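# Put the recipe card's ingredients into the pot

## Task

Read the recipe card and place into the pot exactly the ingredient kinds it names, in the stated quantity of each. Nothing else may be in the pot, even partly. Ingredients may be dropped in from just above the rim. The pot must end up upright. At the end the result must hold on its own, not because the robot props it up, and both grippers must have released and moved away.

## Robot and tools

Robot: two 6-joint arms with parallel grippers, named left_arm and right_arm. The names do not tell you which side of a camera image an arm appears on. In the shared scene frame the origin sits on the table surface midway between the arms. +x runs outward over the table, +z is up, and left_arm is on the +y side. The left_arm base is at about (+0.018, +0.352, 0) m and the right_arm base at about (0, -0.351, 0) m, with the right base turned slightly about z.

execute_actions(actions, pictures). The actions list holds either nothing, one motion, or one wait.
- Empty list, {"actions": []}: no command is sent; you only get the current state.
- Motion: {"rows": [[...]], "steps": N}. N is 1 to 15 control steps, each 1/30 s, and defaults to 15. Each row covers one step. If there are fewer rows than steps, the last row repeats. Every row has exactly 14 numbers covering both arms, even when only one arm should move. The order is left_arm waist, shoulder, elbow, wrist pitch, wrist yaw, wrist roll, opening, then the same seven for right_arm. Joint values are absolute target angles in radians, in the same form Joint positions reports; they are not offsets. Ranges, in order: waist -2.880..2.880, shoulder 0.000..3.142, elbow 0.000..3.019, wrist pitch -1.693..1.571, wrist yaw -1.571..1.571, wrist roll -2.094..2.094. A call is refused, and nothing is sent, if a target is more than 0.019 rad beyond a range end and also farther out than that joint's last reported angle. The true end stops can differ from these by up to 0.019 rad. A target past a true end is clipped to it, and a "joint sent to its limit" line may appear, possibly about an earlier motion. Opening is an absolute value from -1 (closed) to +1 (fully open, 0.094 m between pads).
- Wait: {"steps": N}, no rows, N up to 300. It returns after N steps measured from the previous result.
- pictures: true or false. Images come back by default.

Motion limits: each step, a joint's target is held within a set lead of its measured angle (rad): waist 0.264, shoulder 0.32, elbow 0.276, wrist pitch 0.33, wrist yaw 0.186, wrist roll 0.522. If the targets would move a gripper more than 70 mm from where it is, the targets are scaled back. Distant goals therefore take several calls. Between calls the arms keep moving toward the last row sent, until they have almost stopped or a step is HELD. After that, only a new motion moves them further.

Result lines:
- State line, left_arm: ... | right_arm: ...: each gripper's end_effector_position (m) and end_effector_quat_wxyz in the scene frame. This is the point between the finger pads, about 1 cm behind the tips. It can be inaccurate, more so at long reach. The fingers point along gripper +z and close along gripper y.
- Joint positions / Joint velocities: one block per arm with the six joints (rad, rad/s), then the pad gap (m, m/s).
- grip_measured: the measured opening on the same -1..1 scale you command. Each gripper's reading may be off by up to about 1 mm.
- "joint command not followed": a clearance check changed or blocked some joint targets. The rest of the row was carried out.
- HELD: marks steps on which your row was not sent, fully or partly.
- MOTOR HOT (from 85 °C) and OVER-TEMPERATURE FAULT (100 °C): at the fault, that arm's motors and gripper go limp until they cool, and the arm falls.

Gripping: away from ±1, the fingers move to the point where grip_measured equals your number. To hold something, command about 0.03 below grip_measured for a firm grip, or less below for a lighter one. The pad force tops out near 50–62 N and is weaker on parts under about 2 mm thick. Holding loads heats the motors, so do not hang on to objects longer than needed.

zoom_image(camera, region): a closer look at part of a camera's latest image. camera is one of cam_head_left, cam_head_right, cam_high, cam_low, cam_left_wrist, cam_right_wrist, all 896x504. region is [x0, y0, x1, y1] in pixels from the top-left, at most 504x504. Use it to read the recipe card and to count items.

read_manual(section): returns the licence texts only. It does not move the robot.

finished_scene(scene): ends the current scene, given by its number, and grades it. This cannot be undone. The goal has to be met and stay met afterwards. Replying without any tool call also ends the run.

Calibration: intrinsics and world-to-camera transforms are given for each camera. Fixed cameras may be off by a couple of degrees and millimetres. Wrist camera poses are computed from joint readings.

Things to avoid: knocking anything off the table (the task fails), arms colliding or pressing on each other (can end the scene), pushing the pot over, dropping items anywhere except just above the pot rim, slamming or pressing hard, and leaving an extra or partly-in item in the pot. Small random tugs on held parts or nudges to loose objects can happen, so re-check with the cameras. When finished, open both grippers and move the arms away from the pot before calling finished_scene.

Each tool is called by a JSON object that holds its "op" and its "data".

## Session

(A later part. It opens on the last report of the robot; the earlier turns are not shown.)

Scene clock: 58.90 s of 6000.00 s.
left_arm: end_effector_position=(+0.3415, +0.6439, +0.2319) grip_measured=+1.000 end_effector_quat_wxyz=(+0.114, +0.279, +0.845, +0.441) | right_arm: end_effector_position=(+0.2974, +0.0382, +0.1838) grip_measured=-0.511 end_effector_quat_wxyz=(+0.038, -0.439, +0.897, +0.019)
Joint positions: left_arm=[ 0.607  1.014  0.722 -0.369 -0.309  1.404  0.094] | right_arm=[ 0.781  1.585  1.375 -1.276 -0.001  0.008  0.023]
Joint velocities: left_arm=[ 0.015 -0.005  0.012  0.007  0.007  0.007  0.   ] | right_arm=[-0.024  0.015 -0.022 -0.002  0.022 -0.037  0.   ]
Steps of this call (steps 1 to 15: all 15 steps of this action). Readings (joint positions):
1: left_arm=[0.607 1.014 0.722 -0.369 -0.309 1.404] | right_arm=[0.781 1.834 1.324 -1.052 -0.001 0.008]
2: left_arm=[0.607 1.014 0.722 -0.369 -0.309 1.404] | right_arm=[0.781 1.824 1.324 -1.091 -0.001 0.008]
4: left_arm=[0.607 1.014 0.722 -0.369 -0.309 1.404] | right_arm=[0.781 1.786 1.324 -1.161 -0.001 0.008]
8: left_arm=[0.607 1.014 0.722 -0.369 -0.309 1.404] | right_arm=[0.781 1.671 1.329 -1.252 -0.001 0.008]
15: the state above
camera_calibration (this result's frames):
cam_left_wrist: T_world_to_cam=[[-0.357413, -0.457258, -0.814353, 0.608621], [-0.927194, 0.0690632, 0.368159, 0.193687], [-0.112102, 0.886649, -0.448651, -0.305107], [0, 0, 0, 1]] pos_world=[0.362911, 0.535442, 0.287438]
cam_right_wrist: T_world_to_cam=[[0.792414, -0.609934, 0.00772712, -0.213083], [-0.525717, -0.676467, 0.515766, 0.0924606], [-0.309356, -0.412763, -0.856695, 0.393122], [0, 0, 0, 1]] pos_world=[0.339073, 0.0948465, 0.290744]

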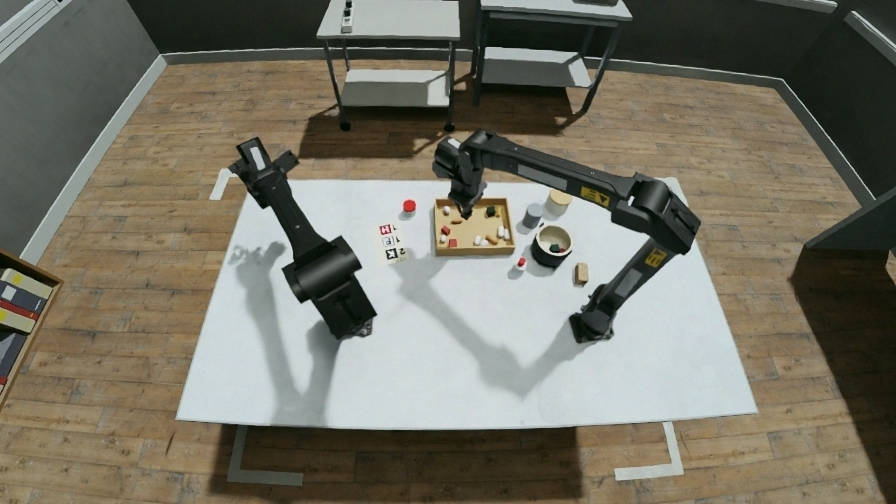

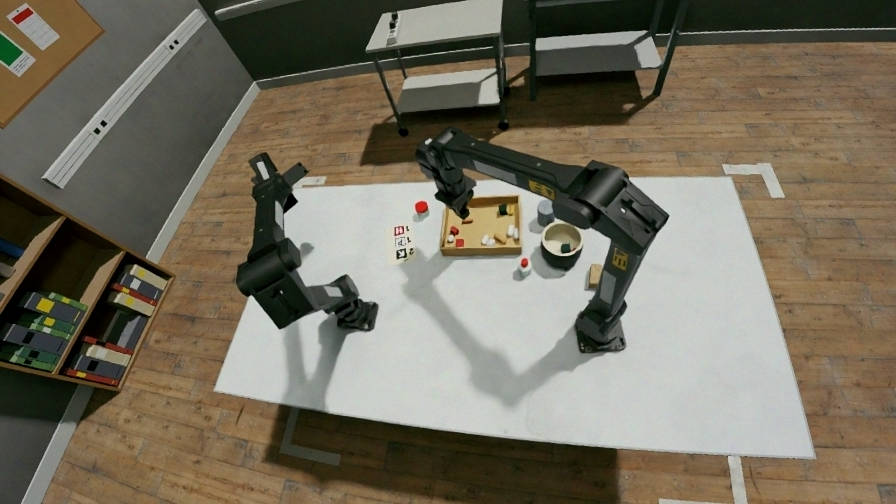

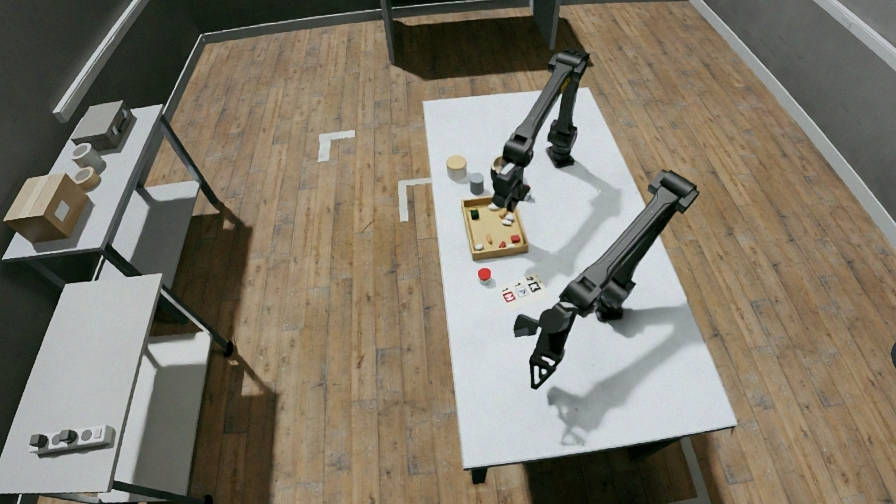

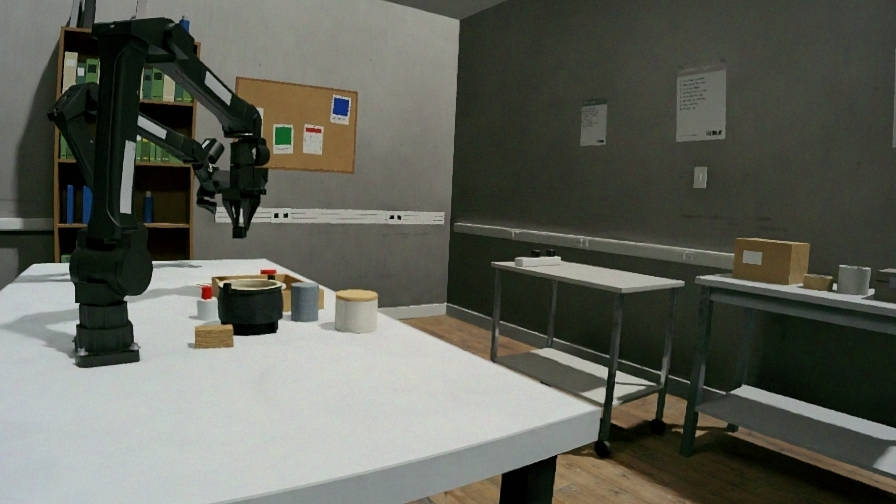

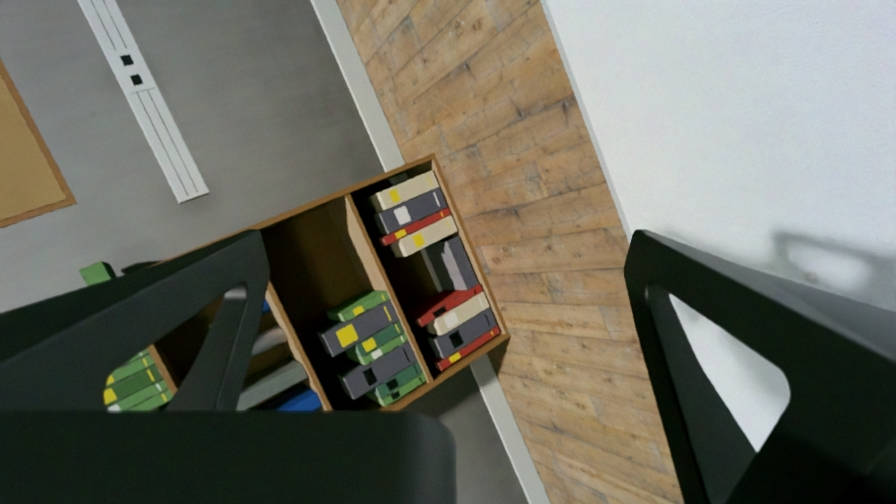

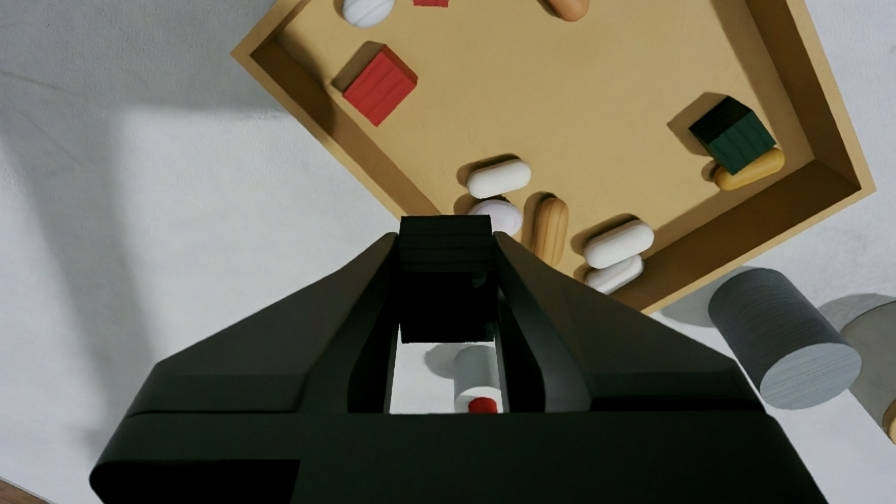

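{"op": "execute_actions", "data": {"actions": [{"rows":[[0.6,1.0,0.72,-0.347,-0.306,1.393,1,0.4,1.15,0.95,-1.29,0,0,-0.55]]}], "pictures": false}}

{"op": "execute_actions", "data": {"actions": [{"rows":[[0.6,1.0,0.72,-0.347,-0.306,1.393,1,0.26,1.12,0.87,-1.29,0,0,-0.55]]}], "pictures": false}}

{"op": "execute_actions", "data": {"actions": [{"steps":10}], "pictures": false}}

{"op": "execute_actions", "data": {"actions": [{"rows":[[0.6,1.0,0.72,-0.347,-0.306,1.393,1,0.26,1.12,0.87,-1.29,0,0,-0.3]],"steps":8}], "pictures": false}}

{"op": "execute_actions", "data": {"actions": [{"rows":[[0.6,1.0,0.72,-0.347,-0.306,1.393,1,0.672,1.45,1.3,-1.0,0,0.25,-0.3]]}], "pictures": false}}

{"op": "execute_actions", "data": {"actions": [{"rows":[[0.6,1.0,0.72,-0.347,-0.306,1.393,1,0.672,1.62,1.3,-0.8,0,0.25,-0.3]]}], "pictures": false}}

{"op": "execute_actions", "data": {"actions": [{"rows":[[0.6,1.0,0.72,-0.347,-0.306,1.393,1,0.672,1.76,1.3,-0.72,0,0.25,-0.3]]}]}}

Scene clock: 65.77 s of 6000.00 s.
left_arm: end_effector_position=(+0.3415, +0.6439, +0.2319) grip_measured=+1.000 end_effector_quat_wxyz=(+0.114, +0.279, +0.845, +0.441) | right_arm: end_effector_position=(+0.2851, -0.1926, +0.2044) grip_measured=-0.511 end_effector_quat_wxyz=(+0.072, -0.247, +0.966, +0.018)
Joint positions: left_arm=[ 0.607  1.014  0.722 -0.369 -0.309  1.404  0.094] | right_arm=[ 0.372  1.102  0.967 -1.287  0.003  0.008  0.023]
Joint velocities: left_arm=[-0.005 -0.024 -0.022 -0.007 -0.037  0.037  0.   ] | right_arm=[ 0.151 -0.034 -0.002  0.002 -0.037 -0.051 -0.003]
Steps of this call (steps 1 to 30: the robot went on to your last target; steps 31 to 100: nothing new was sent; then 3.03 s passed at rest; steps 101 to 115: all 15 steps of this action). Readings (joint positions):
101: left_arm=[0.607 1.014 0.722 -0.369 -0.309 1.404] | right_arm=[0.775 1.605 1.363 -1.273 -0.002 0.008]
102: left_arm=[0.607 1.014 0.722 -0.369 -0.309 1.404] | right_arm=[0.764 1.583 1.333 -1.270 -0.003 0.008]
104: left_arm=[0.607 1.014 0.722 -0.369 -0.309 1.404] | right_arm=[0.714 1.517 1.254 -1.270 -0.003 0.008]
108: left_arm=[0.607 1.014 0.722 -0.369 -0.309 1.404] | right_arm=[0.556 1.341 1.100 -1.270 -0.003 0.008]
115: the state above

Scene clock: 66.27 s of 6000.00 s.
left_arm: end_effector_position=(+0.3415, +0.6439, +0.2319) grip_measured=+1.000 end_effector_quat_wxyz=(+0.114, +0.279, +0.845, +0.441) | right_arm: end_effector_position=(+0.2762, -0.2378, +0.1638) grip_measured=-0.511 end_effector_quat_wxyz=(+0.022, -0.190, +0.982, +0.005)
Joint positions: left_arm=[ 0.607  1.014  0.722 -0.369 -0.309  1.404  0.094] | right_arm=[ 0.252  1.117  0.876 -1.286 -0.001  0.007  0.023]
Joint velocities: left_arm=[-0.005 -0.005 -0.002  0.002 -0.007  0.022  0.   ] | right_arm=[-0.005 -0.005  0.007 -0.007 -0.007  0.022  0.   ]
Steps of this call (steps 1 to 15: all 15 steps of this action). Readings (joint positions):
1: left_arm=[0.607 1.014 0.722 -0.369 -0.309 1.404] | right_arm=[0.368 1.101 0.960 -1.286 -0.002 0.007]
2: left_arm=[0.607 1.014 0.722 -0.369 -0.309 1.404] | right_arm=[0.350 1.101 0.944 -1.286 -0.003 0.007]
4: left_arm=[0.607 1.014 0.722 -0.369 -0.309 1.404] | right_arm=[0.295 1.104 0.904 -1.286 -0.002 0.007]
8: left_arm=[0.607 1.014 0.722 -0.369 -0.309 1.404] | right_arm=[0.250 1.117 0.876 -1.286 -0.001 0.007]
15: the state above

Scene clock: 66.60 s of 6000.00 s.
left_arm: end_effector_position=(+0.3415, +0.6439, +0.2319) grip_measured=+1.000 end_effector_quat_wxyz=(+0.114, +0.279, +0.845, +0.441) | right_arm: end_effector_position=(+0.2762, -0.2378, +0.1638) grip_measured=-0.511 end_effector_quat_wxyz=(+0.022, -0.190, +0.982, +0.005)
Joint positions: left_arm=[ 0.607  1.014  0.722 -0.369 -0.309  1.404  0.094] | right_arm=[ 0.252  1.117  0.876 -1.286 -0.001  0.007  0.023]
Joint velocities: left_arm=[-0.005  0.015  0.002  0.007 -0.022  0.051  0.   ] | right_arm=[-0.005 -0.005 -0.007 -0.017 -0.007 -0.037  0.001]
Steps of this call (steps 1 to 10: the robot went on to your last target). Readings (joint positions):
1: left_arm=[0.607 1.014 0.722 -0.369 -0.309 1.404] | right_arm=[0.252 1.117 0.876 -1.286 -0.001 0.007]
2: left_arm=[0.607 1.014 0.722 -0.369 -0.309 1.404] | right_arm=[0.252 1.117 0.876 -1.286 -0.001 0.007]
4: left_arm=[0.607 1.014 0.722 -0.369 -0.309 1.404] | right_arm=[0.252 1.117 0.876 -1.286 -0.001 0.007]
8: left_arm=[0.607 1.014 0.722 -0.369 -0.309 1.404] | right_arm=[0.252 1.117 0.876 -1.286 -0.001 0.007]
10: the state above

Scene clock: 66.87 s of 6000.00 s.
left_arm: end_effector_position=(+0.3415, +0.6439, +0.2319) grip_measured=+1.000 end_effector_quat_wxyz=(+0.114, +0.279, +0.845, +0.441) | right_arm: end_effector_position=(+0.2762, -0.2378, +0.1638) grip_measured=-0.303 end_effector_quat_wxyz=(+0.022, -0.190, +0.982, +0.005)
Joint positions: left_arm=[ 0.607  1.014  0.722 -0.369 -0.309  1.404  0.094] | right_arm=[ 0.252  1.117  0.876 -1.286 -0.001  0.007  0.033]
Joint velocities: left_arm=[-0.015 -0.024  0.002  0.002  0.066  0.007  0.   ] | right_arm=[-0.005 -0.005  0.002 -0.002 -0.007 -0.037  0.001]
Steps of this call (steps 1 to 8: all 8 steps of this action). Readings (joint positions):
1: left_arm=[0.607 1.014 0.722 -0.369 -0.309 1.404] | right_arm=[0.252 1.117 0.876 -1.286 -0.001 0.007]
2: left_arm=[0.607 1.014 0.722 -0.369 -0.309 1.404] | right_arm=[0.252 1.117 0.876 -1.286 -0.001 0.007]
4: left_arm=[0.607 1.014 0.722 -0.369 -0.309 1.404] | right_arm=[0.252 1.117 0.876 -1.286 -0.001 0.007]
8: the state above

Scene clock: 67.37 s of 6000.00 s.
left_arm: end_effector_position=(+0.3415, +0.6439, +0.2319) grip_measured=+1.000 end_effector_quat_wxyz=(+0.114, +0.279, +0.845, +0.441) | right_arm: end_effector_position=(+0.3387, -0.0028, +0.1906) grip_measured=-0.303 end_effector_quat_wxyz=(+0.134, -0.296, +0.943, +0.072)
Joint positions: left_arm=[ 0.607  1.014  0.722 -0.369 -0.309  1.404  0.094] | right_arm=[ 0.663  1.442  1.205 -1.028  0.002  0.193  0.033]
Joint velocities: left_arm=[ 0.005 -0.005  0.012  0.012 -0.081 -0.051  0.   ] | right_arm=[ 0.444  0.181  0.716  0.271 -0.022  0.3    0.001]
Steps of this call (steps 1 to 15: all 15 steps of this action). Readings (joint positions):
1: left_arm=[0.607 1.014 0.722 -0.369 -0.309 1.404] | right_arm=[0.260 1.124 0.879 -1.274 0.001 0.020]
2: left_arm=[0.607 1.014 0.722 -0.369 -0.309 1.404] | right_arm=[0.279 1.142 0.890 -1.249 0.002 0.037]
4: left_arm=[0.607 1.014 0.722 -0.369 -0.309 1.404] | right_arm=[0.340 1.205 0.930 -1.196 0.002 0.066]
8: left_arm=[0.607 1.014 0.722 -0.369 -0.309 1.404] | right_arm=[0.480 1.332 1.026 -1.113 0.002 0.114]
15: the state above

Scene clock: 67.87 s of 6000.00 s.
left_arm: end_effector_position=(+0.3415, +0.6439, +0.2319) grip_measured=+1.000 end_effector_quat_wxyz=(+0.114, +0.279, +0.845, +0.441) | right_arm: end_effector_position=(+0.3917, +0.0650, +0.1515) grip_measured=-0.303 end_effector_quat_wxyz=(+0.179, -0.279, +0.938, +0.103)
Joint positions: left_arm=[ 0.607  1.014  0.722 -0.369 -0.309  1.404  0.094] | right_arm=[ 0.679  1.63   1.287 -0.811  0.002  0.238  0.033]
Joint velocities: left_arm=[-0.005 -0.015  0.022 -0.017 -0.037  0.095  0.   ] | right_arm=[-0.005 -0.083 -0.022 -0.022 -0.007 -0.022  0.001]
Steps of this call (steps 1 to 15: all 15 steps of this action). Readings (joint positions):
1: left_arm=[0.607 1.014 0.722 -0.369 -0.309 1.404] | right_arm=[0.675 1.454 1.223 -0.996 0.002 0.200]
2: left_arm=[0.607 1.014 0.722 -0.369 -0.309 1.404] | right_arm=[0.682 1.468 1.242 -0.940 0.002 0.206]
4: left_arm=[0.607 1.014 0.722 -0.369 -0.309 1.404] | right_arm=[0.685 1.521 1.276 -0.853 0.002 0.218]
8: left_arm=[0.607 1.014 0.722 -0.369 -0.309 1.404] | right_arm=[0.680 1.611 1.287 -0.811 0.002 0.231]
15: the state above

Scene clock: 68.37 s of 6000.00 s.
left_arm: end_effector_position=(+0.3415, +0.6439, +0.2319) grip_measured=+1.000 end_effector_quat_wxyz=(+0.114, +0.279, +0.845, +0.441) | right_arm: end_effector_position=(+0.4032, +0.0772, +0.0842) grip_measured=-0.303 end_effector_quat_wxyz=(+0.156, -0.279, +0.943, +0.090)
Joint positions: left_arm=[ 0.607  1.014  0.722 -0.369 -0.309  1.404  0.094] | right_arm=[ 0.679  1.765  1.29  -0.735  0.002  0.24   0.033]
Joint velocities: left_arm=[-0.005 -0.024 -0.002  0.007  0.066 -0.022  0.   ] | right_arm=[-0.005 -0.044 -0.027 -0.002  0.007 -0.007  0.001]
Steps of this call (steps 1 to 15: all 15 steps of this action). Readings (joint positions):
1: left_arm=[0.607 1.014 0.722 -0.369 -0.309 1.404] | right_arm=[0.679 1.634 1.287 -0.800 0.002 0.239]
2: left_arm=[0.607 1.014 0.722 -0.369 -0.309 1.404] | right_arm=[0.679 1.643 1.290 -0.775 0.002 0.239]
4: left_arm=[0.607 1.014 0.722 -0.369 -0.309 1.404] | right_arm=[0.679 1.678 1.290 -0.741 0.002 0.239]
8: left_arm=[0.607 1.014 0.722 -0.369 -0.309 1.404] | right_arm=[0.679 1.751 1.290 -0.736 0.002 0.240]
15: the state above
camera_calibration (this result's frames):
cam_left_wrist: T_world_to_cam=[[-0.357413, -0.457258, -0.814353, 0.608621], [-0.927194, 0.0690632, 0.368159, 0.193687], [-0.112102, 0.886649, -0.448651, -0.305107], [0, 0, 0, 1]] pos_world=[0.362911, 0.535442, 0.287438]
cam_right_wrist: T_world_to_cam=[[0.556883, -0.827402, -0.0727071, -0.15383], [-0.787271, -0.553713, 0.271303, 0.342395], [-0.264736, -0.0938442, -0.959744, 0.322693], [0, 0, 0, 1]] pos_world=[0.440652, 0.0925924, 0.205625]

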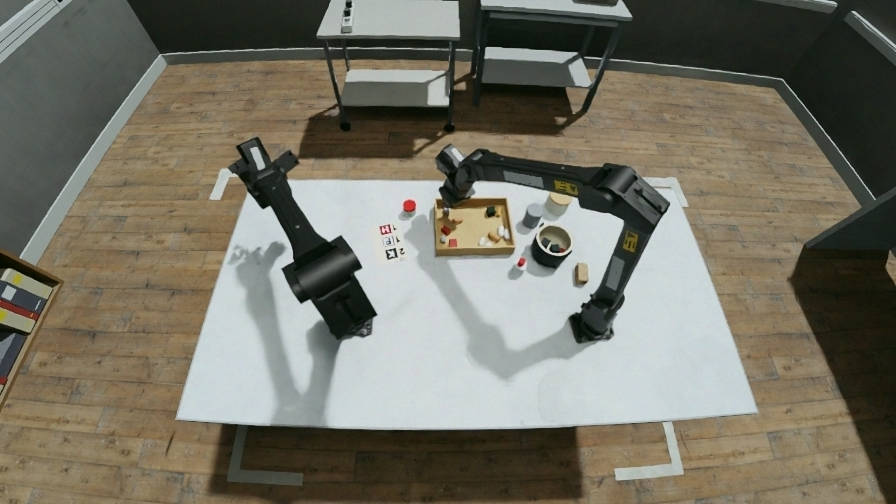

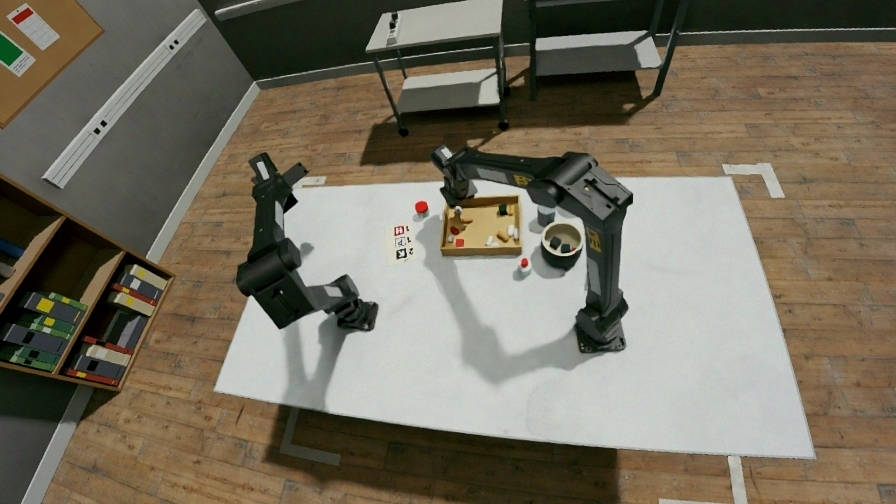

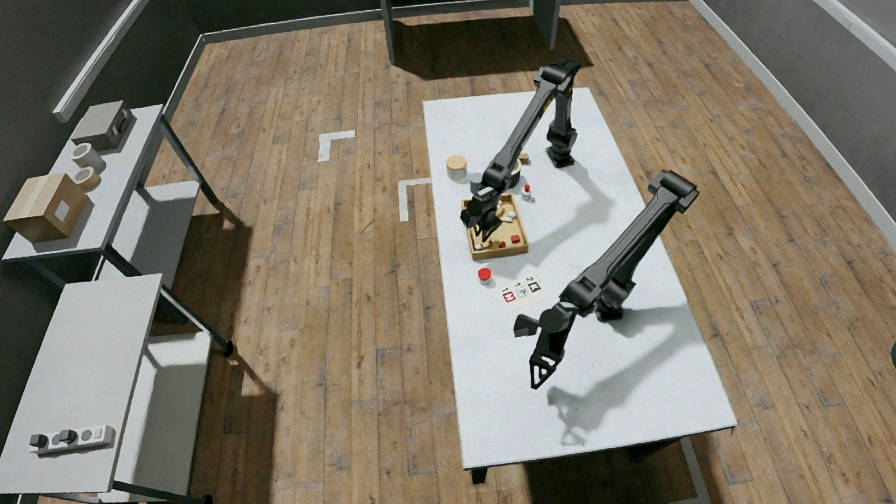

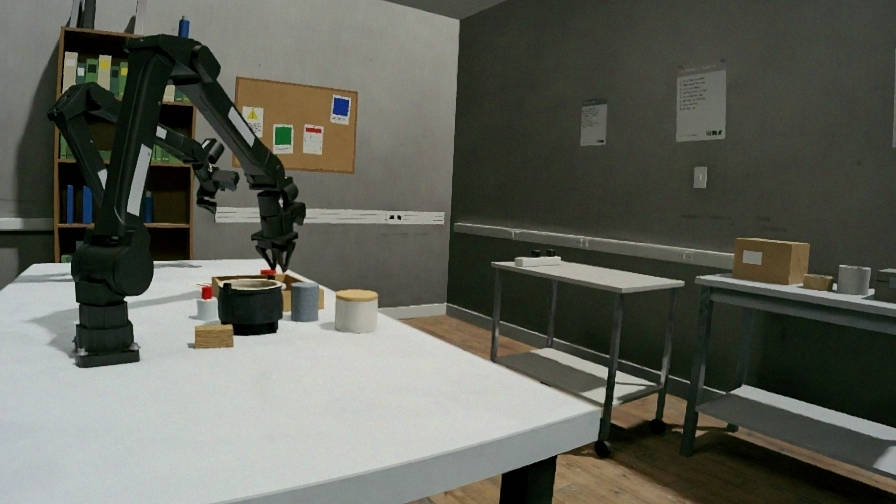

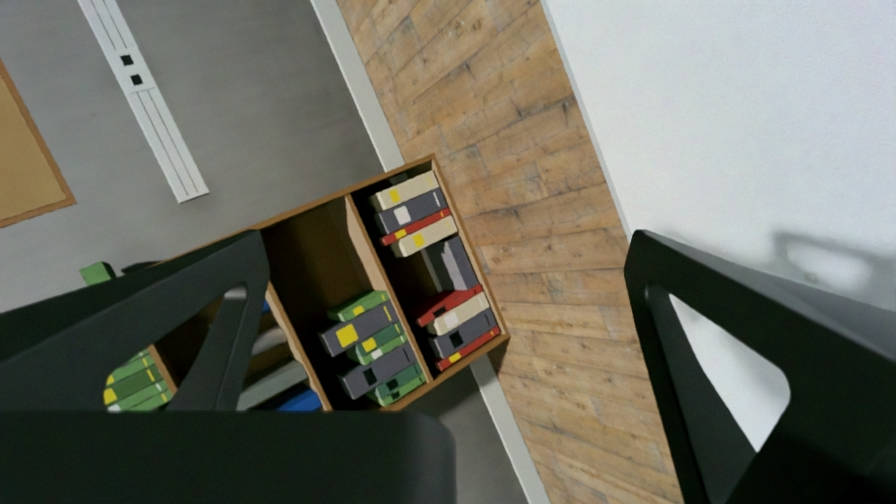

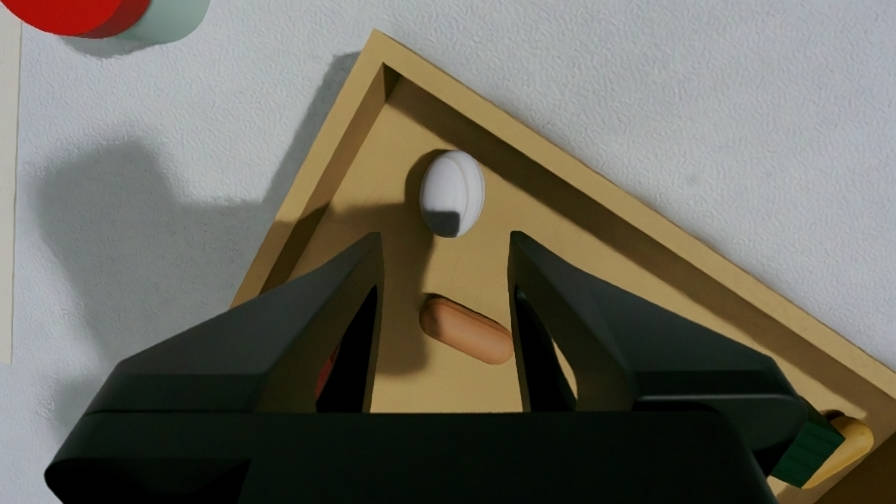

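{"op": "execute_actions", "data": {"actions": [{"rows":[[0.6,1.0,0.72,-0.347,-0.306,1.393,1,0.672,1.84,1.238,-0.6,0,0.3,-0.35]]}]}}

Scene clock: 70.73 s of 6000.00 s.
left_arm: end_effector_position=(+0.3415, +0.6439, +0.2319) grip_measured=+1.000 end_effector_quat_wxyz=(+0.114, +0.279, +0.845, +0.441) | right_arm: end_effector_position=(+0.4066, +0.0809, +0.0394) grip_measured=-0.347 end_effector_quat_wxyz=(+0.158, -0.256, +0.949, +0.096)
Joint positions: left_arm=[ 0.607  1.014  0.722 -0.369 -0.309  1.404  0.094] | right_arm=[ 0.679  1.831  1.248 -0.616  0.002  0.288  0.031]
Joint velocities: left_arm=[-0.015 -0.005 -0.002  0.002 -0.022 -0.007  0.   ] | right_arm=[-0.005  0.005  0.007 -0.002 -0.022 -0.022  0.001]
Steps of this call (steps 1 to 15: the robot went on to your last target; steps 16 to 56: nothing new was sent; steps 57 to 71: all 15 steps of this action). Readings (joint positions):
57: left_arm=[0.607 1.014 0.722 -0.369 -0.309 1.404] | right_arm=[0.679 1.765 1.284 -0.714 0.002 0.248]
58: left_arm=[0.607 1.014 0.722 -0.369 -0.309 1.404] | right_arm=[0.679 1.767 1.277 -0.675 0.002 0.256]
60: left_arm=[0.607 1.014 0.722 -0.369 -0.309 1.404] | right_arm=[0.679 1.785 1.269 -0.632 0.002 0.268]
64: left_arm=[0.607 1.014 0.722 -0.369 -0.309 1.404] | right_arm=[0.679 1.821 1.255 -0.618 0.002 0.281]
71: the state above
camera_calibration (this result's frames):
cam_left_wrist: T_world_to_cam=[[-0.357413, -0.457258, -0.814353, 0.608621], [-0.927194, 0.0690632, 0.368159, 0.193687], [-0.112102, 0.886649, -0.448651, -0.305107], [0, 0, 0, 1]] pos_world=[0.362911, 0.535442, 0.287438]
cam_right_wrist: T_world_to_cam=[[0.518815, -0.849926, -0.0919665, -0.137913], [-0.810048, -0.523132, 0.264867, 0.36635], [-0.273228, -0.0629193, -0.95989, 0.281883], [0, 0, 0, 1]] pos_world=[0.445331, 0.092169, 0.160859]

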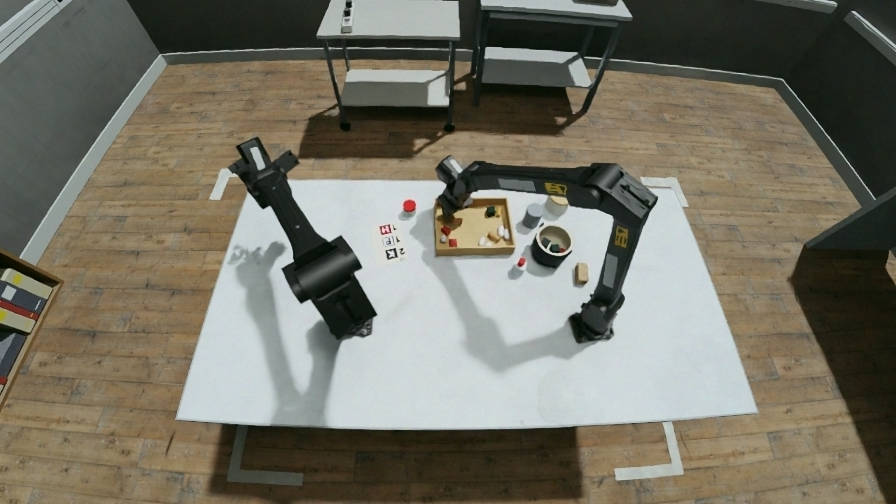

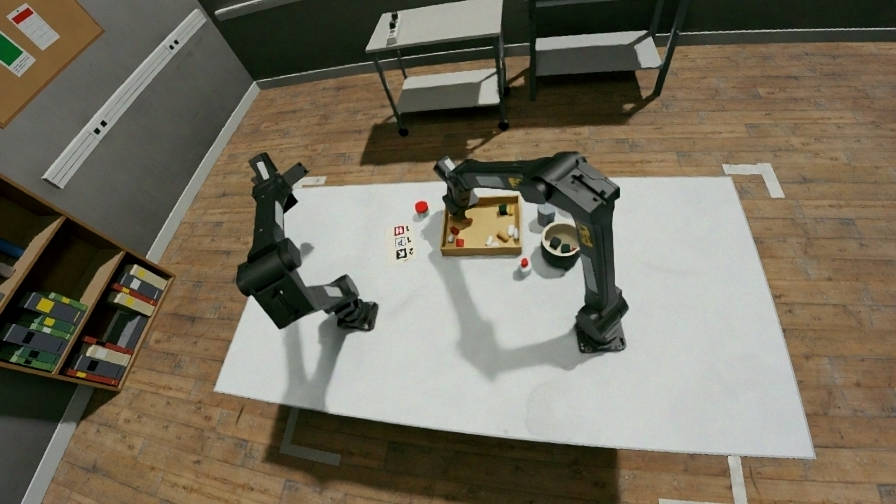

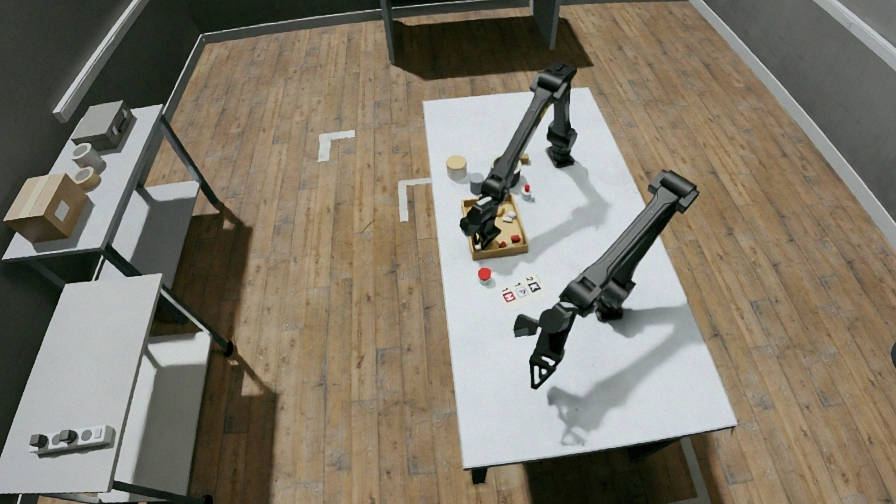

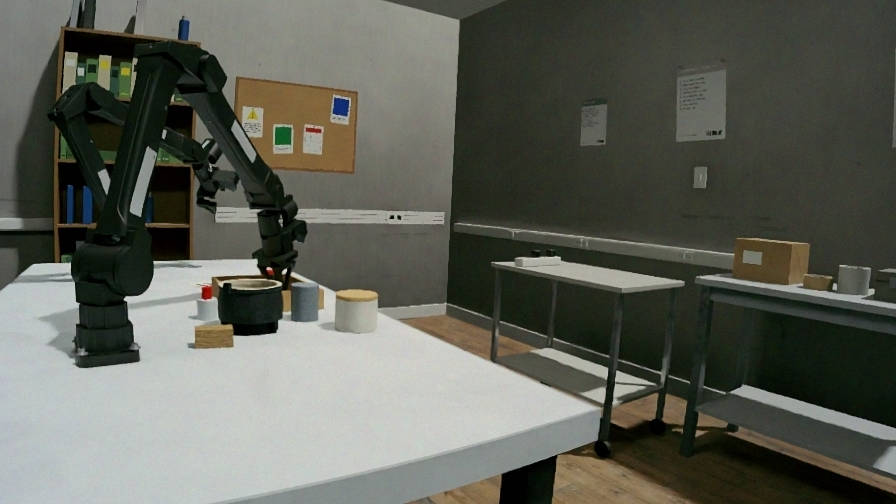

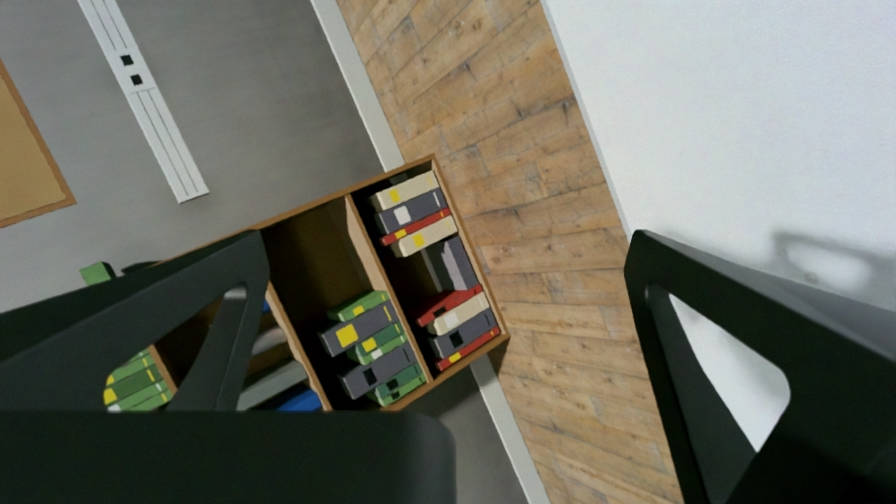

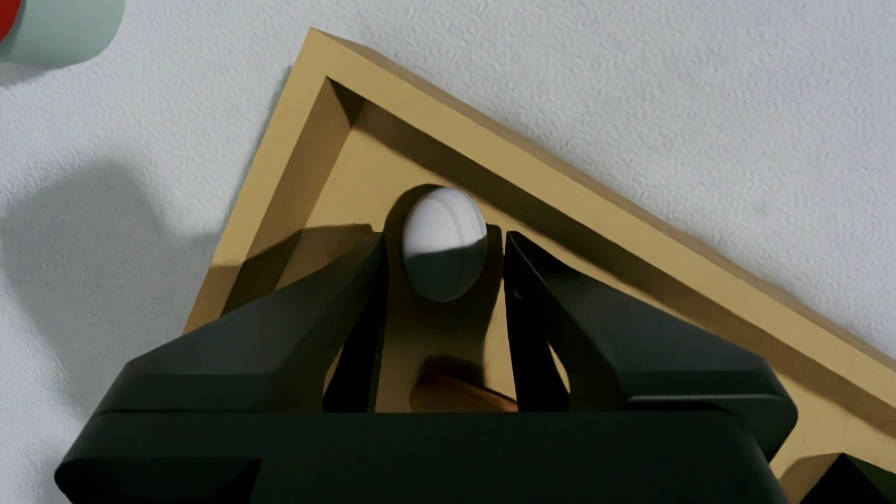

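{"op": "execute_actions", "data": {"actions": [{"rows":[[0.6,1.0,0.72,-0.347,-0.306,1.393,1,0.672,1.867,1.238,-0.565,0,0.3,-0.35]],"steps":12}], "pictures": false}}

{"op": "execute_actions", "data": {"actions": [{"rows":[[0.6,1.0,0.72,-0.347,-0.306,1.393,1,0.672,1.85,1.238,-0.565,0,0.3,-0.62]],"steps":10}], "pictures": false}}

{"op": "execute_actions", "data": {"actions": [{"rows":[[0.6,1.0,0.72,-0.347,-0.306,1.393,1,0.672,1.6,1.25,-0.65,0,0.3,-0.62]]}], "pictures": false}}

{"op": "execute_actions", "data": {"actions": [{"rows":[[0.6,1.0,0.72,-0.347,-0.306,1.393,1,0.4,1.15,0.95,-1.29,0,0,-0.62]]}], "pictures": false}}

{"op": "execute_actions", "data": {"actions": [{"rows":[[0.6,1.0,0.72,-0.347,-0.306,1.393,1,0.24,1.13,0.89,-1.29,0,0,-0.62]]}], "pictures": false}}

{"op": "execute_actions", "data": {"actions": [{"steps":12}], "pictures": false}}

{"op": "execute_actions", "data": {"actions": [{"rows":[[0.6,1.0,0.72,-0.347,-0.306,1.393,1,0.24,1.13,0.89,-1.29,0,0,-0.2]],"steps":8}], "pictures": false}}

{"op": "execute_actions", "data": {"actions": [{"rows":[[0.6,1.0,0.72,-0.347,-0.306,1.393,1,0.24,0.9,0.83,-1.29,0,0,-0.2]]}]}}

Scene clock: 81.50 s of 6000.00 s.
left_arm: end_effector_position=(+0.3415, +0.6439, +0.2319) grip_measured=+1.000 end_effector_quat_wxyz=(+0.114, +0.279, +0.845, +0.441) | right_arm: end_effector_position=(+0.4113, +0.0859, +0.0374) grip_measured=-0.347 end_effector_quat_wxyz=(+0.168, -0.255, +0.947, +0.103)
Joint positions: left_arm=[ 0.607  1.014  0.722 -0.369 -0.309  1.404  0.094] | right_arm=[ 0.679  1.84   1.248 -0.582  0.002  0.29   0.031]
Joint velocities: left_arm=[-0.005 -0.005  0.002 -0.002 -0.051 -0.11   0.   ] | right_arm=[-0.015  0.005  0.002  0.007  0.037  0.007 -0.001]
Steps of this call (steps 1 to 15: the robot went on to your last target; steps 16 to 90: nothing new was sent; then 7.37 s passed at rest; steps 91 to 102: all 12 steps of this action). Readings (joint positions):
91: left_arm=[0.607 1.014 0.722 -0.369 -0.309 1.404] | right_arm=[0.679 1.832 1.248 -0.610 0.002 0.290]
92: left_arm=[0.607 1.014 0.722 -0.369 -0.309 1.404] | right_arm=[0.679 1.833 1.248 -0.600 0.002 0.290]
94: left_arm=[0.607 1.014 0.722 -0.369 -0.309 1.404] | right_arm=[0.679 1.836 1.248 -0.586 0.002 0.290]
98: left_arm=[0.607 1.014 0.722 -0.369 -0.309 1.404] | right_arm=[0.679 1.839 1.248 -0.582 0.002 0.290]
102: the state above

Scene clock: 81.83 s of 6000.00 s.
left_arm: end_effector_position=(+0.3415, +0.6439, +0.2319) grip_measured=+1.000 end_effector_quat_wxyz=(+0.114, +0.279, +0.845, +0.441) | right_arm: end_effector_position=(+0.4113, +0.0859, +0.0374) grip_measured=-0.586 end_effector_quat_wxyz=(+0.168, -0.255, +0.947, +0.103)
Joint positions: left_arm=[ 0.607  1.014  0.722 -0.369 -0.309  1.404  0.094] | right_arm=[ 0.679  1.84   1.248 -0.582  0.002  0.29   0.019]
Joint velocities: left_arm=[ 0.005 -0.005  0.022  0.002 -0.066  0.007  0.   ] | right_arm=[-0.005 -0.005 -0.002 -0.007  0.007  0.066 -0.   ]
Steps of this call (steps 1 to 10: all 10 steps of this action). Readings (joint positions):
1: left_arm=[0.607 1.014 0.722 -0.369 -0.309 1.404] | right_arm=[0.679 1.840 1.248 -0.582 0.002 0.290]
2: left_arm=[0.607 1.014 0.722 -0.369 -0.309 1.404] | right_arm=[0.679 1.840 1.248 -0.582 0.002 0.290]
4: left_arm=[0.607 1.014 0.722 -0.369 -0.309 1.404] | right_arm=[0.679 1.840 1.248 -0.582 0.002 0.290]
8: left_arm=[0.607 1.014 0.722 -0.369 -0.309 1.404] | right_arm=[0.679 1.840 1.248 -0.582 0.002 0.290]
10: the state above

Scene clock: 82.33 s of 6000.00 s.
left_arm: end_effector_position=(+0.3415, +0.6439, +0.2319) grip_measured=+1.000 end_effector_quat_wxyz=(+0.114, +0.279, +0.845, +0.441) | right_arm: end_effector_position=(+0.4045, +0.0787, +0.2013) grip_measured=-0.586 end_effector_quat_wxyz=(+0.268, -0.247, +0.917, +0.165)
Joint positions: left_arm=[ 0.607  1.014  0.722 -0.369 -0.309  1.404  0.094] | right_arm=[ 0.679  1.54   1.241 -0.631  0.002  0.29   0.019]
Joint velocities: left_arm=[-0.015 -0.005  0.007 -0.007 -0.007 -0.081  0.   ] | right_arm=[-0.005  0.171 -0.007 -0.061 -0.081  0.022  0.   ]
Steps of this call (steps 1 to 15: all 15 steps of this action). Readings (joint positions):
1: left_arm=[0.607 1.014 0.722 -0.369 -0.309 1.404] | right_arm=[0.679 1.833 1.248 -0.586 0.002 0.290]
2: left_arm=[0.607 1.014 0.722 -0.369 -0.309 1.404] | right_arm=[0.679 1.820 1.244 -0.596 0.002 0.290]
4: left_arm=[0.607 1.014 0.722 -0.369 -0.309 1.404] | right_arm=[0.679 1.774 1.241 -0.615 0.002 0.290]
8: left_arm=[0.607 1.014 0.722 -0.369 -0.309 1.404] | right_arm=[0.679 1.638 1.241 -0.631 0.002 0.290]
15: the state above

Scene clock: 82.83 s of 6000.00 s.
left_arm: end_effector_position=(+0.3415, +0.6439, +0.2319) grip_measured=+1.000 end_effector_quat_wxyz=(+0.114, +0.279, +0.845, +0.441) | right_arm: end_effector_position=(+0.2868, -0.1851, +0.2016) grip_measured=-0.586 end_effector_quat_wxyz=(+0.074, -0.234, +0.969, +0.022)
Joint positions: left_arm=[ 0.607  1.014  0.722 -0.369 -0.309  1.404  0.094] | right_arm=[ 0.387  1.113  0.967 -1.269 -0.     0.052  0.019]
Joint velocities: left_arm=[ 0.005 -0.005 -0.017  0.017 -0.081  0.022  0.   ] | right_arm=[ 0.024 -0.278 -0.017 -0.32   0.007 -0.286  0.   ]
Steps of this call (steps 1 to 15: all 15 steps of this action). Readings (joint positions):
1: left_arm=[0.607 1.014 0.722 -0.369 -0.309 1.404] | right_arm=[0.674 1.538 1.234 -0.644 0.000 0.277]
2: left_arm=[0.607 1.014 0.722 -0.369 -0.309 1.404] | right_arm=[0.665 1.525 1.213 -0.670 -0.001 0.260]
4: left_arm=[0.607 1.014 0.722 -0.369 -0.309 1.404] | right_arm=[0.626 1.475 1.154 -0.738 -0.001 0.228]
8: left_arm=[0.607 1.014 0.722 -0.369 -0.309 1.404] | right_arm=[0.510 1.337 1.057 -0.917 -0.001 0.164]
15: the state above

Scene clock: 83.33 s of 6000.00 s.
left_arm: end_effector_position=(+0.3415, +0.6439, +0.2319) grip_measured=+1.000 end_effector_quat_wxyz=(+0.114, +0.279, +0.845, +0.441) | right_arm: end_effector_position=(+0.2877, -0.2397, +0.1713) grip_measured=-0.586 end_effector_quat_wxyz=(+0.033, -0.178, +0.983, +0.006)
Joint positions: left_arm=[ 0.607  1.014  0.722 -0.369 -0.309  1.404  0.094] | right_arm=[ 0.233  1.125  0.901 -1.279  0.     0.011  0.019]
Joint velocities: left_arm=[-0.005  0.005 -0.012 -0.002 -0.037  0.037  0.   ] | right_arm=[ 0.015 -0.005  0.012 -0.022  0.037 -0.022 -0.001]
Steps of this call (steps 1 to 15: all 15 steps of this action). Readings (joint positions):
1: left_arm=[0.607 1.014 0.722 -0.369 -0.309 1.404] | right_arm=[0.377 1.107 0.961 -1.274 -0.004 0.042]
2: left_arm=[0.607 1.014 0.722 -0.369 -0.309 1.404] | right_arm=[0.351 1.104 0.951 -1.274 -0.006 0.034]
4: left_arm=[0.607 1.014 0.722 -0.369 -0.309 1.404] | right_arm=[0.277 1.106 0.924 -1.275 -0.003 0.025]
8: left_arm=[0.607 1.014 0.722 -0.369 -0.309 1.404] | right_arm=[0.224 1.123 0.901 -1.279 0.000 0.018]
15: the state above

Scene clock: 83.73 s of 6000.00 s.
left_arm: end_effector_position=(+0.3415, +0.6439, +0.2319) grip_measured=+1.000 end_effector_quat_wxyz=(+0.114, +0.279, +0.845, +0.441) | right_arm: end_effector_position=(+0.2877, -0.2397, +0.1713) grip_measured=-0.586 end_effector_quat_wxyz=(+0.033, -0.179, +0.983, +0.006)
Joint positions: left_arm=[ 0.607  1.014  0.722 -0.369 -0.309  1.404  0.094] | right_arm=[ 0.233  1.125  0.901 -1.279  0.     0.01   0.019]
Joint velocities: left_arm=[-0.015 -0.015  0.027 -0.012 -0.037  0.007  0.   ] | right_arm=[-0.015 -0.005  0.007 -0.017 -0.081  0.007 -0.   ]
Steps of this call (steps 1 to 12: the robot went on to your last target). Readings (joint positions):
1: left_arm=[0.607 1.014 0.722 -0.369 -0.309 1.404] | right_arm=[0.233 1.125 0.901 -1.279 0.000 0.011]
2: left_arm=[0.607 1.014 0.722 -0.369 -0.309 1.404] | right_arm=[0.233 1.125 0.901 -1.279 0.000 0.011]
4: left_arm=[0.607 1.014 0.722 -0.369 -0.309 1.404] | right_arm=[0.233 1.125 0.901 -1.279 0.000 0.010]
8: left_arm=[0.607 1.014 0.722 -0.369 -0.309 1.404] | right_arm=[0.233 1.125 0.901 -1.279 0.000 0.010]
12: the state above

Scene clock: 84.00 s of 6000.00 s.
left_arm: end_effector_position=(+0.3415, +0.6439, +0.2319) grip_measured=+1.000 end_effector_quat_wxyz=(+0.114, +0.279, +0.845, +0.441) | right_arm: end_effector_position=(+0.2877, -0.2397, +0.1713) grip_measured=-0.203 end_effector_quat_wxyz=(+0.033, -0.179, +0.983, +0.006)
Joint positions: left_arm=[ 0.607  1.014  0.722 -0.369 -0.309  1.404  0.094] | right_arm=[ 0.233  1.125  0.901 -1.279  0.     0.01   0.037]
Joint velocities: left_arm=[ 0.015 -0.015 -0.027  0.012  0.095 -0.051  0.   ] | right_arm=[-0.015 -0.015 -0.007  0.002  0.066  0.022  0.   ]
Steps of this call (steps 1 to 8: all 8 steps of this action). Readings (joint positions):
1: left_arm=[0.607 1.014 0.722 -0.369 -0.309 1.404] | right_arm=[0.233 1.125 0.901 -1.279 0.000 0.010]
2: left_arm=[0.607 1.014 0.722 -0.369 -0.309 1.404] | right_arm=[0.233 1.125 0.901 -1.279 0.000 0.010]
4: left_arm=[0.607 1.014 0.722 -0.369 -0.309 1.404] | right_arm=[0.233 1.125 0.901 -1.279 0.000 0.010]
8: the state above

Scene clock: 84.50 s of 6000.00 s.
left_arm: end_effector_position=(+0.3415, +0.6439, +0.2319) grip_measured=+1.000 end_effector_quat_wxyz=(+0.114, +0.279, +0.845, +0.441) | right_arm: end_effector_position=(+0.2569, -0.2516, +0.2078) grip_measured=-0.203 end_effector_quat_wxyz=(+0.113, -0.178, +0.977, +0.022)
Joint positions: left_arm=[ 0.607  1.014  0.722 -0.369 -0.309  1.404  0.094] | right_arm=[ 0.233  0.895  0.839 -1.284  0.     0.01   0.037]
Joint velocities: left_arm=[-0.005 -0.005  0.002 -0.002 -0.095  0.037  0.   ] | right_arm=[-0.015  0.142 -0.002  0.002  0.022  0.022  0.   ]
Steps of this call (steps 1 to 15: all 15 steps of this action). Readings (joint positions):
1: left_arm=[0.607 1.014 0.722 -0.369 -0.309 1.404] | right_arm=[0.233 1.110 0.894 -1.277 0.000 0.010]
2: left_arm=[0.607 1.014 0.722 -0.369 -0.309 1.404] | right_arm=[0.233 1.077 0.875 -1.276 0.000 0.010]
4: left_arm=[0.607 1.014 0.722 -0.369 -0.309 1.404] | right_arm=[0.233 0.976 0.843 -1.279 0.000 0.010]
8: left_arm=[0.607 1.014 0.722 -0.369 -0.309 1.404] | right_arm=[0.233 0.854 0.839 -1.284 0.000 0.010]
15: the state above
camera_calibration (this result's frames):
cam_left_wrist: T_world_to_cam=[[-0.357413, -0.457258, -0.814353, 0.608621], [-0.927194, 0.0690632, 0.368159, 0.193687], [-0.112102, 0.886649, -0.448651, -0.305107], [0, 0, 0, 1]] pos_world=[0.362911, 0.535442, 0.287438]
cam_right_wrist: T_world_to_cam=[[0.355531, -0.934635, 0.00747435, -0.327403], [-0.863285, -0.325304, 0.385897, 0.0648105], [-0.358241, -0.143651, -0.922512, 0.37547], [0, 0, 0, 1]] pos_world=[0.30686, -0.230982, 0.323812]

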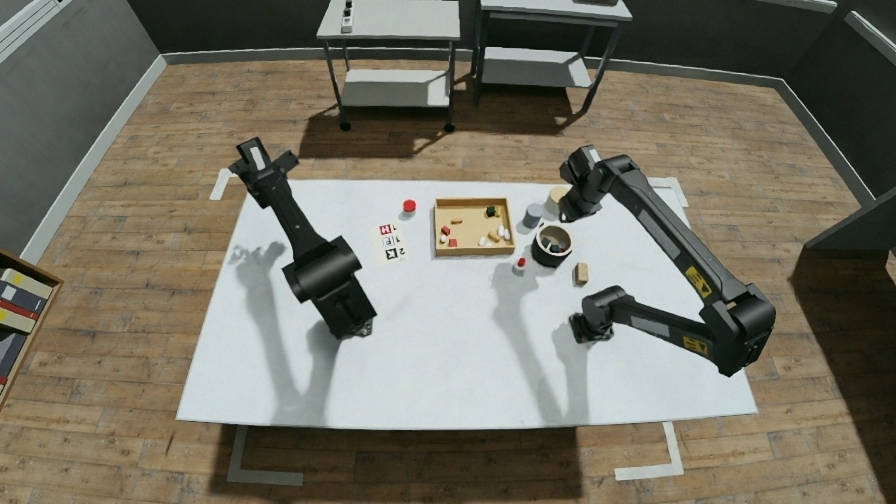

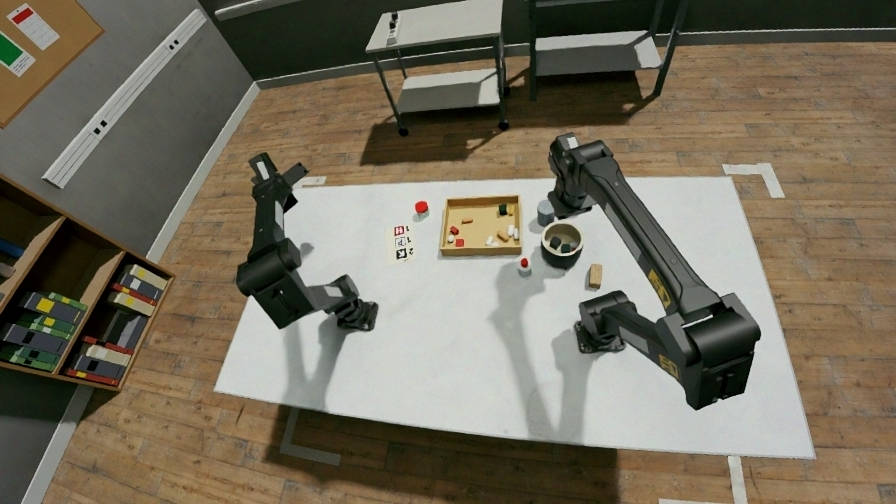

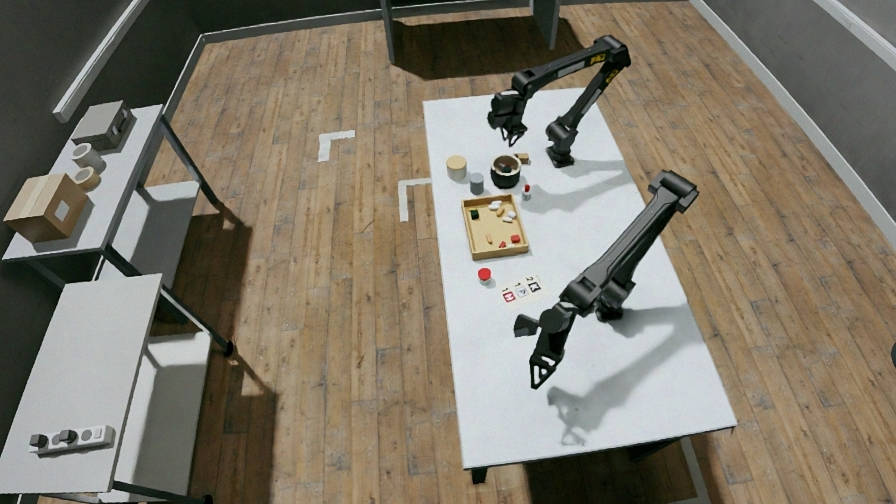

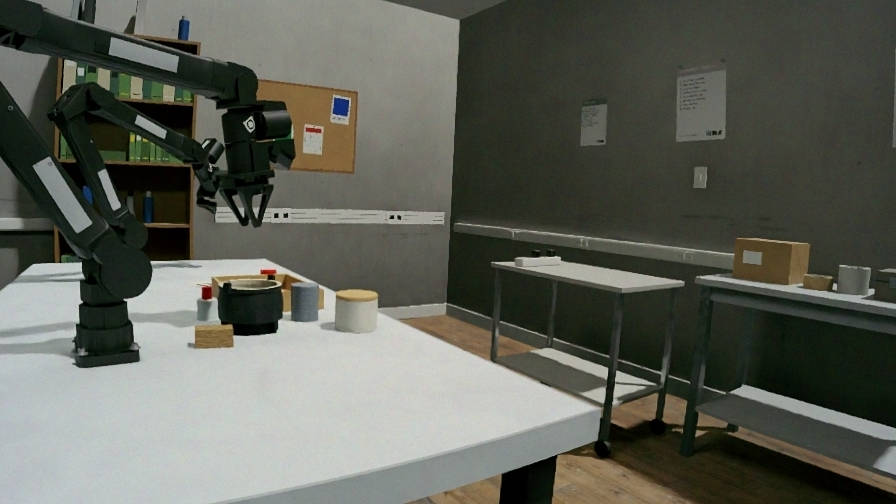

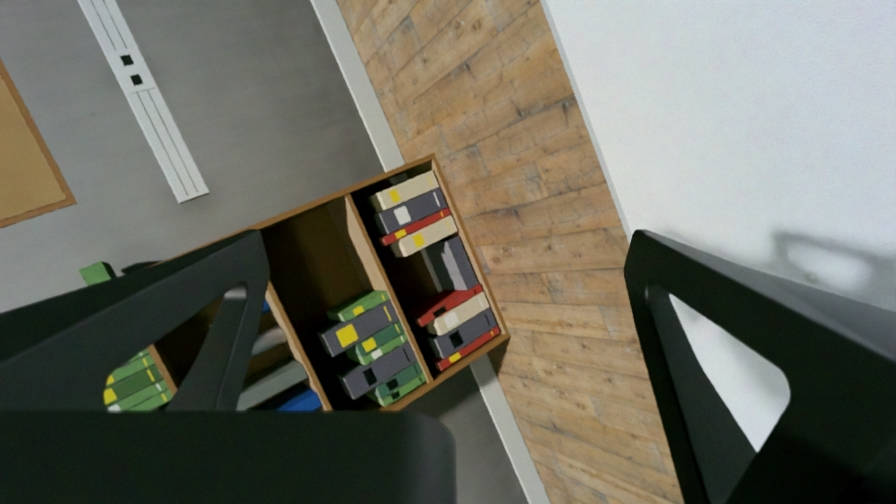

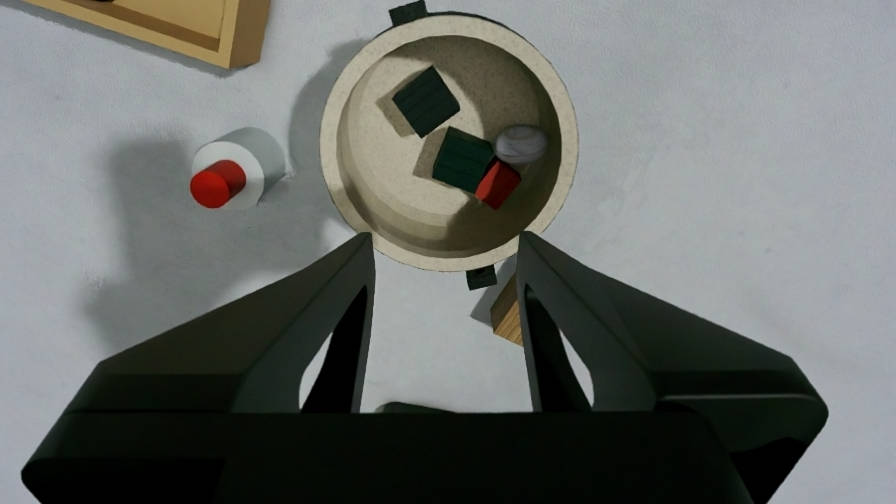

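{"op": "finished_scene", "data": {"scene": 2}}

The scene is finished: the task was done.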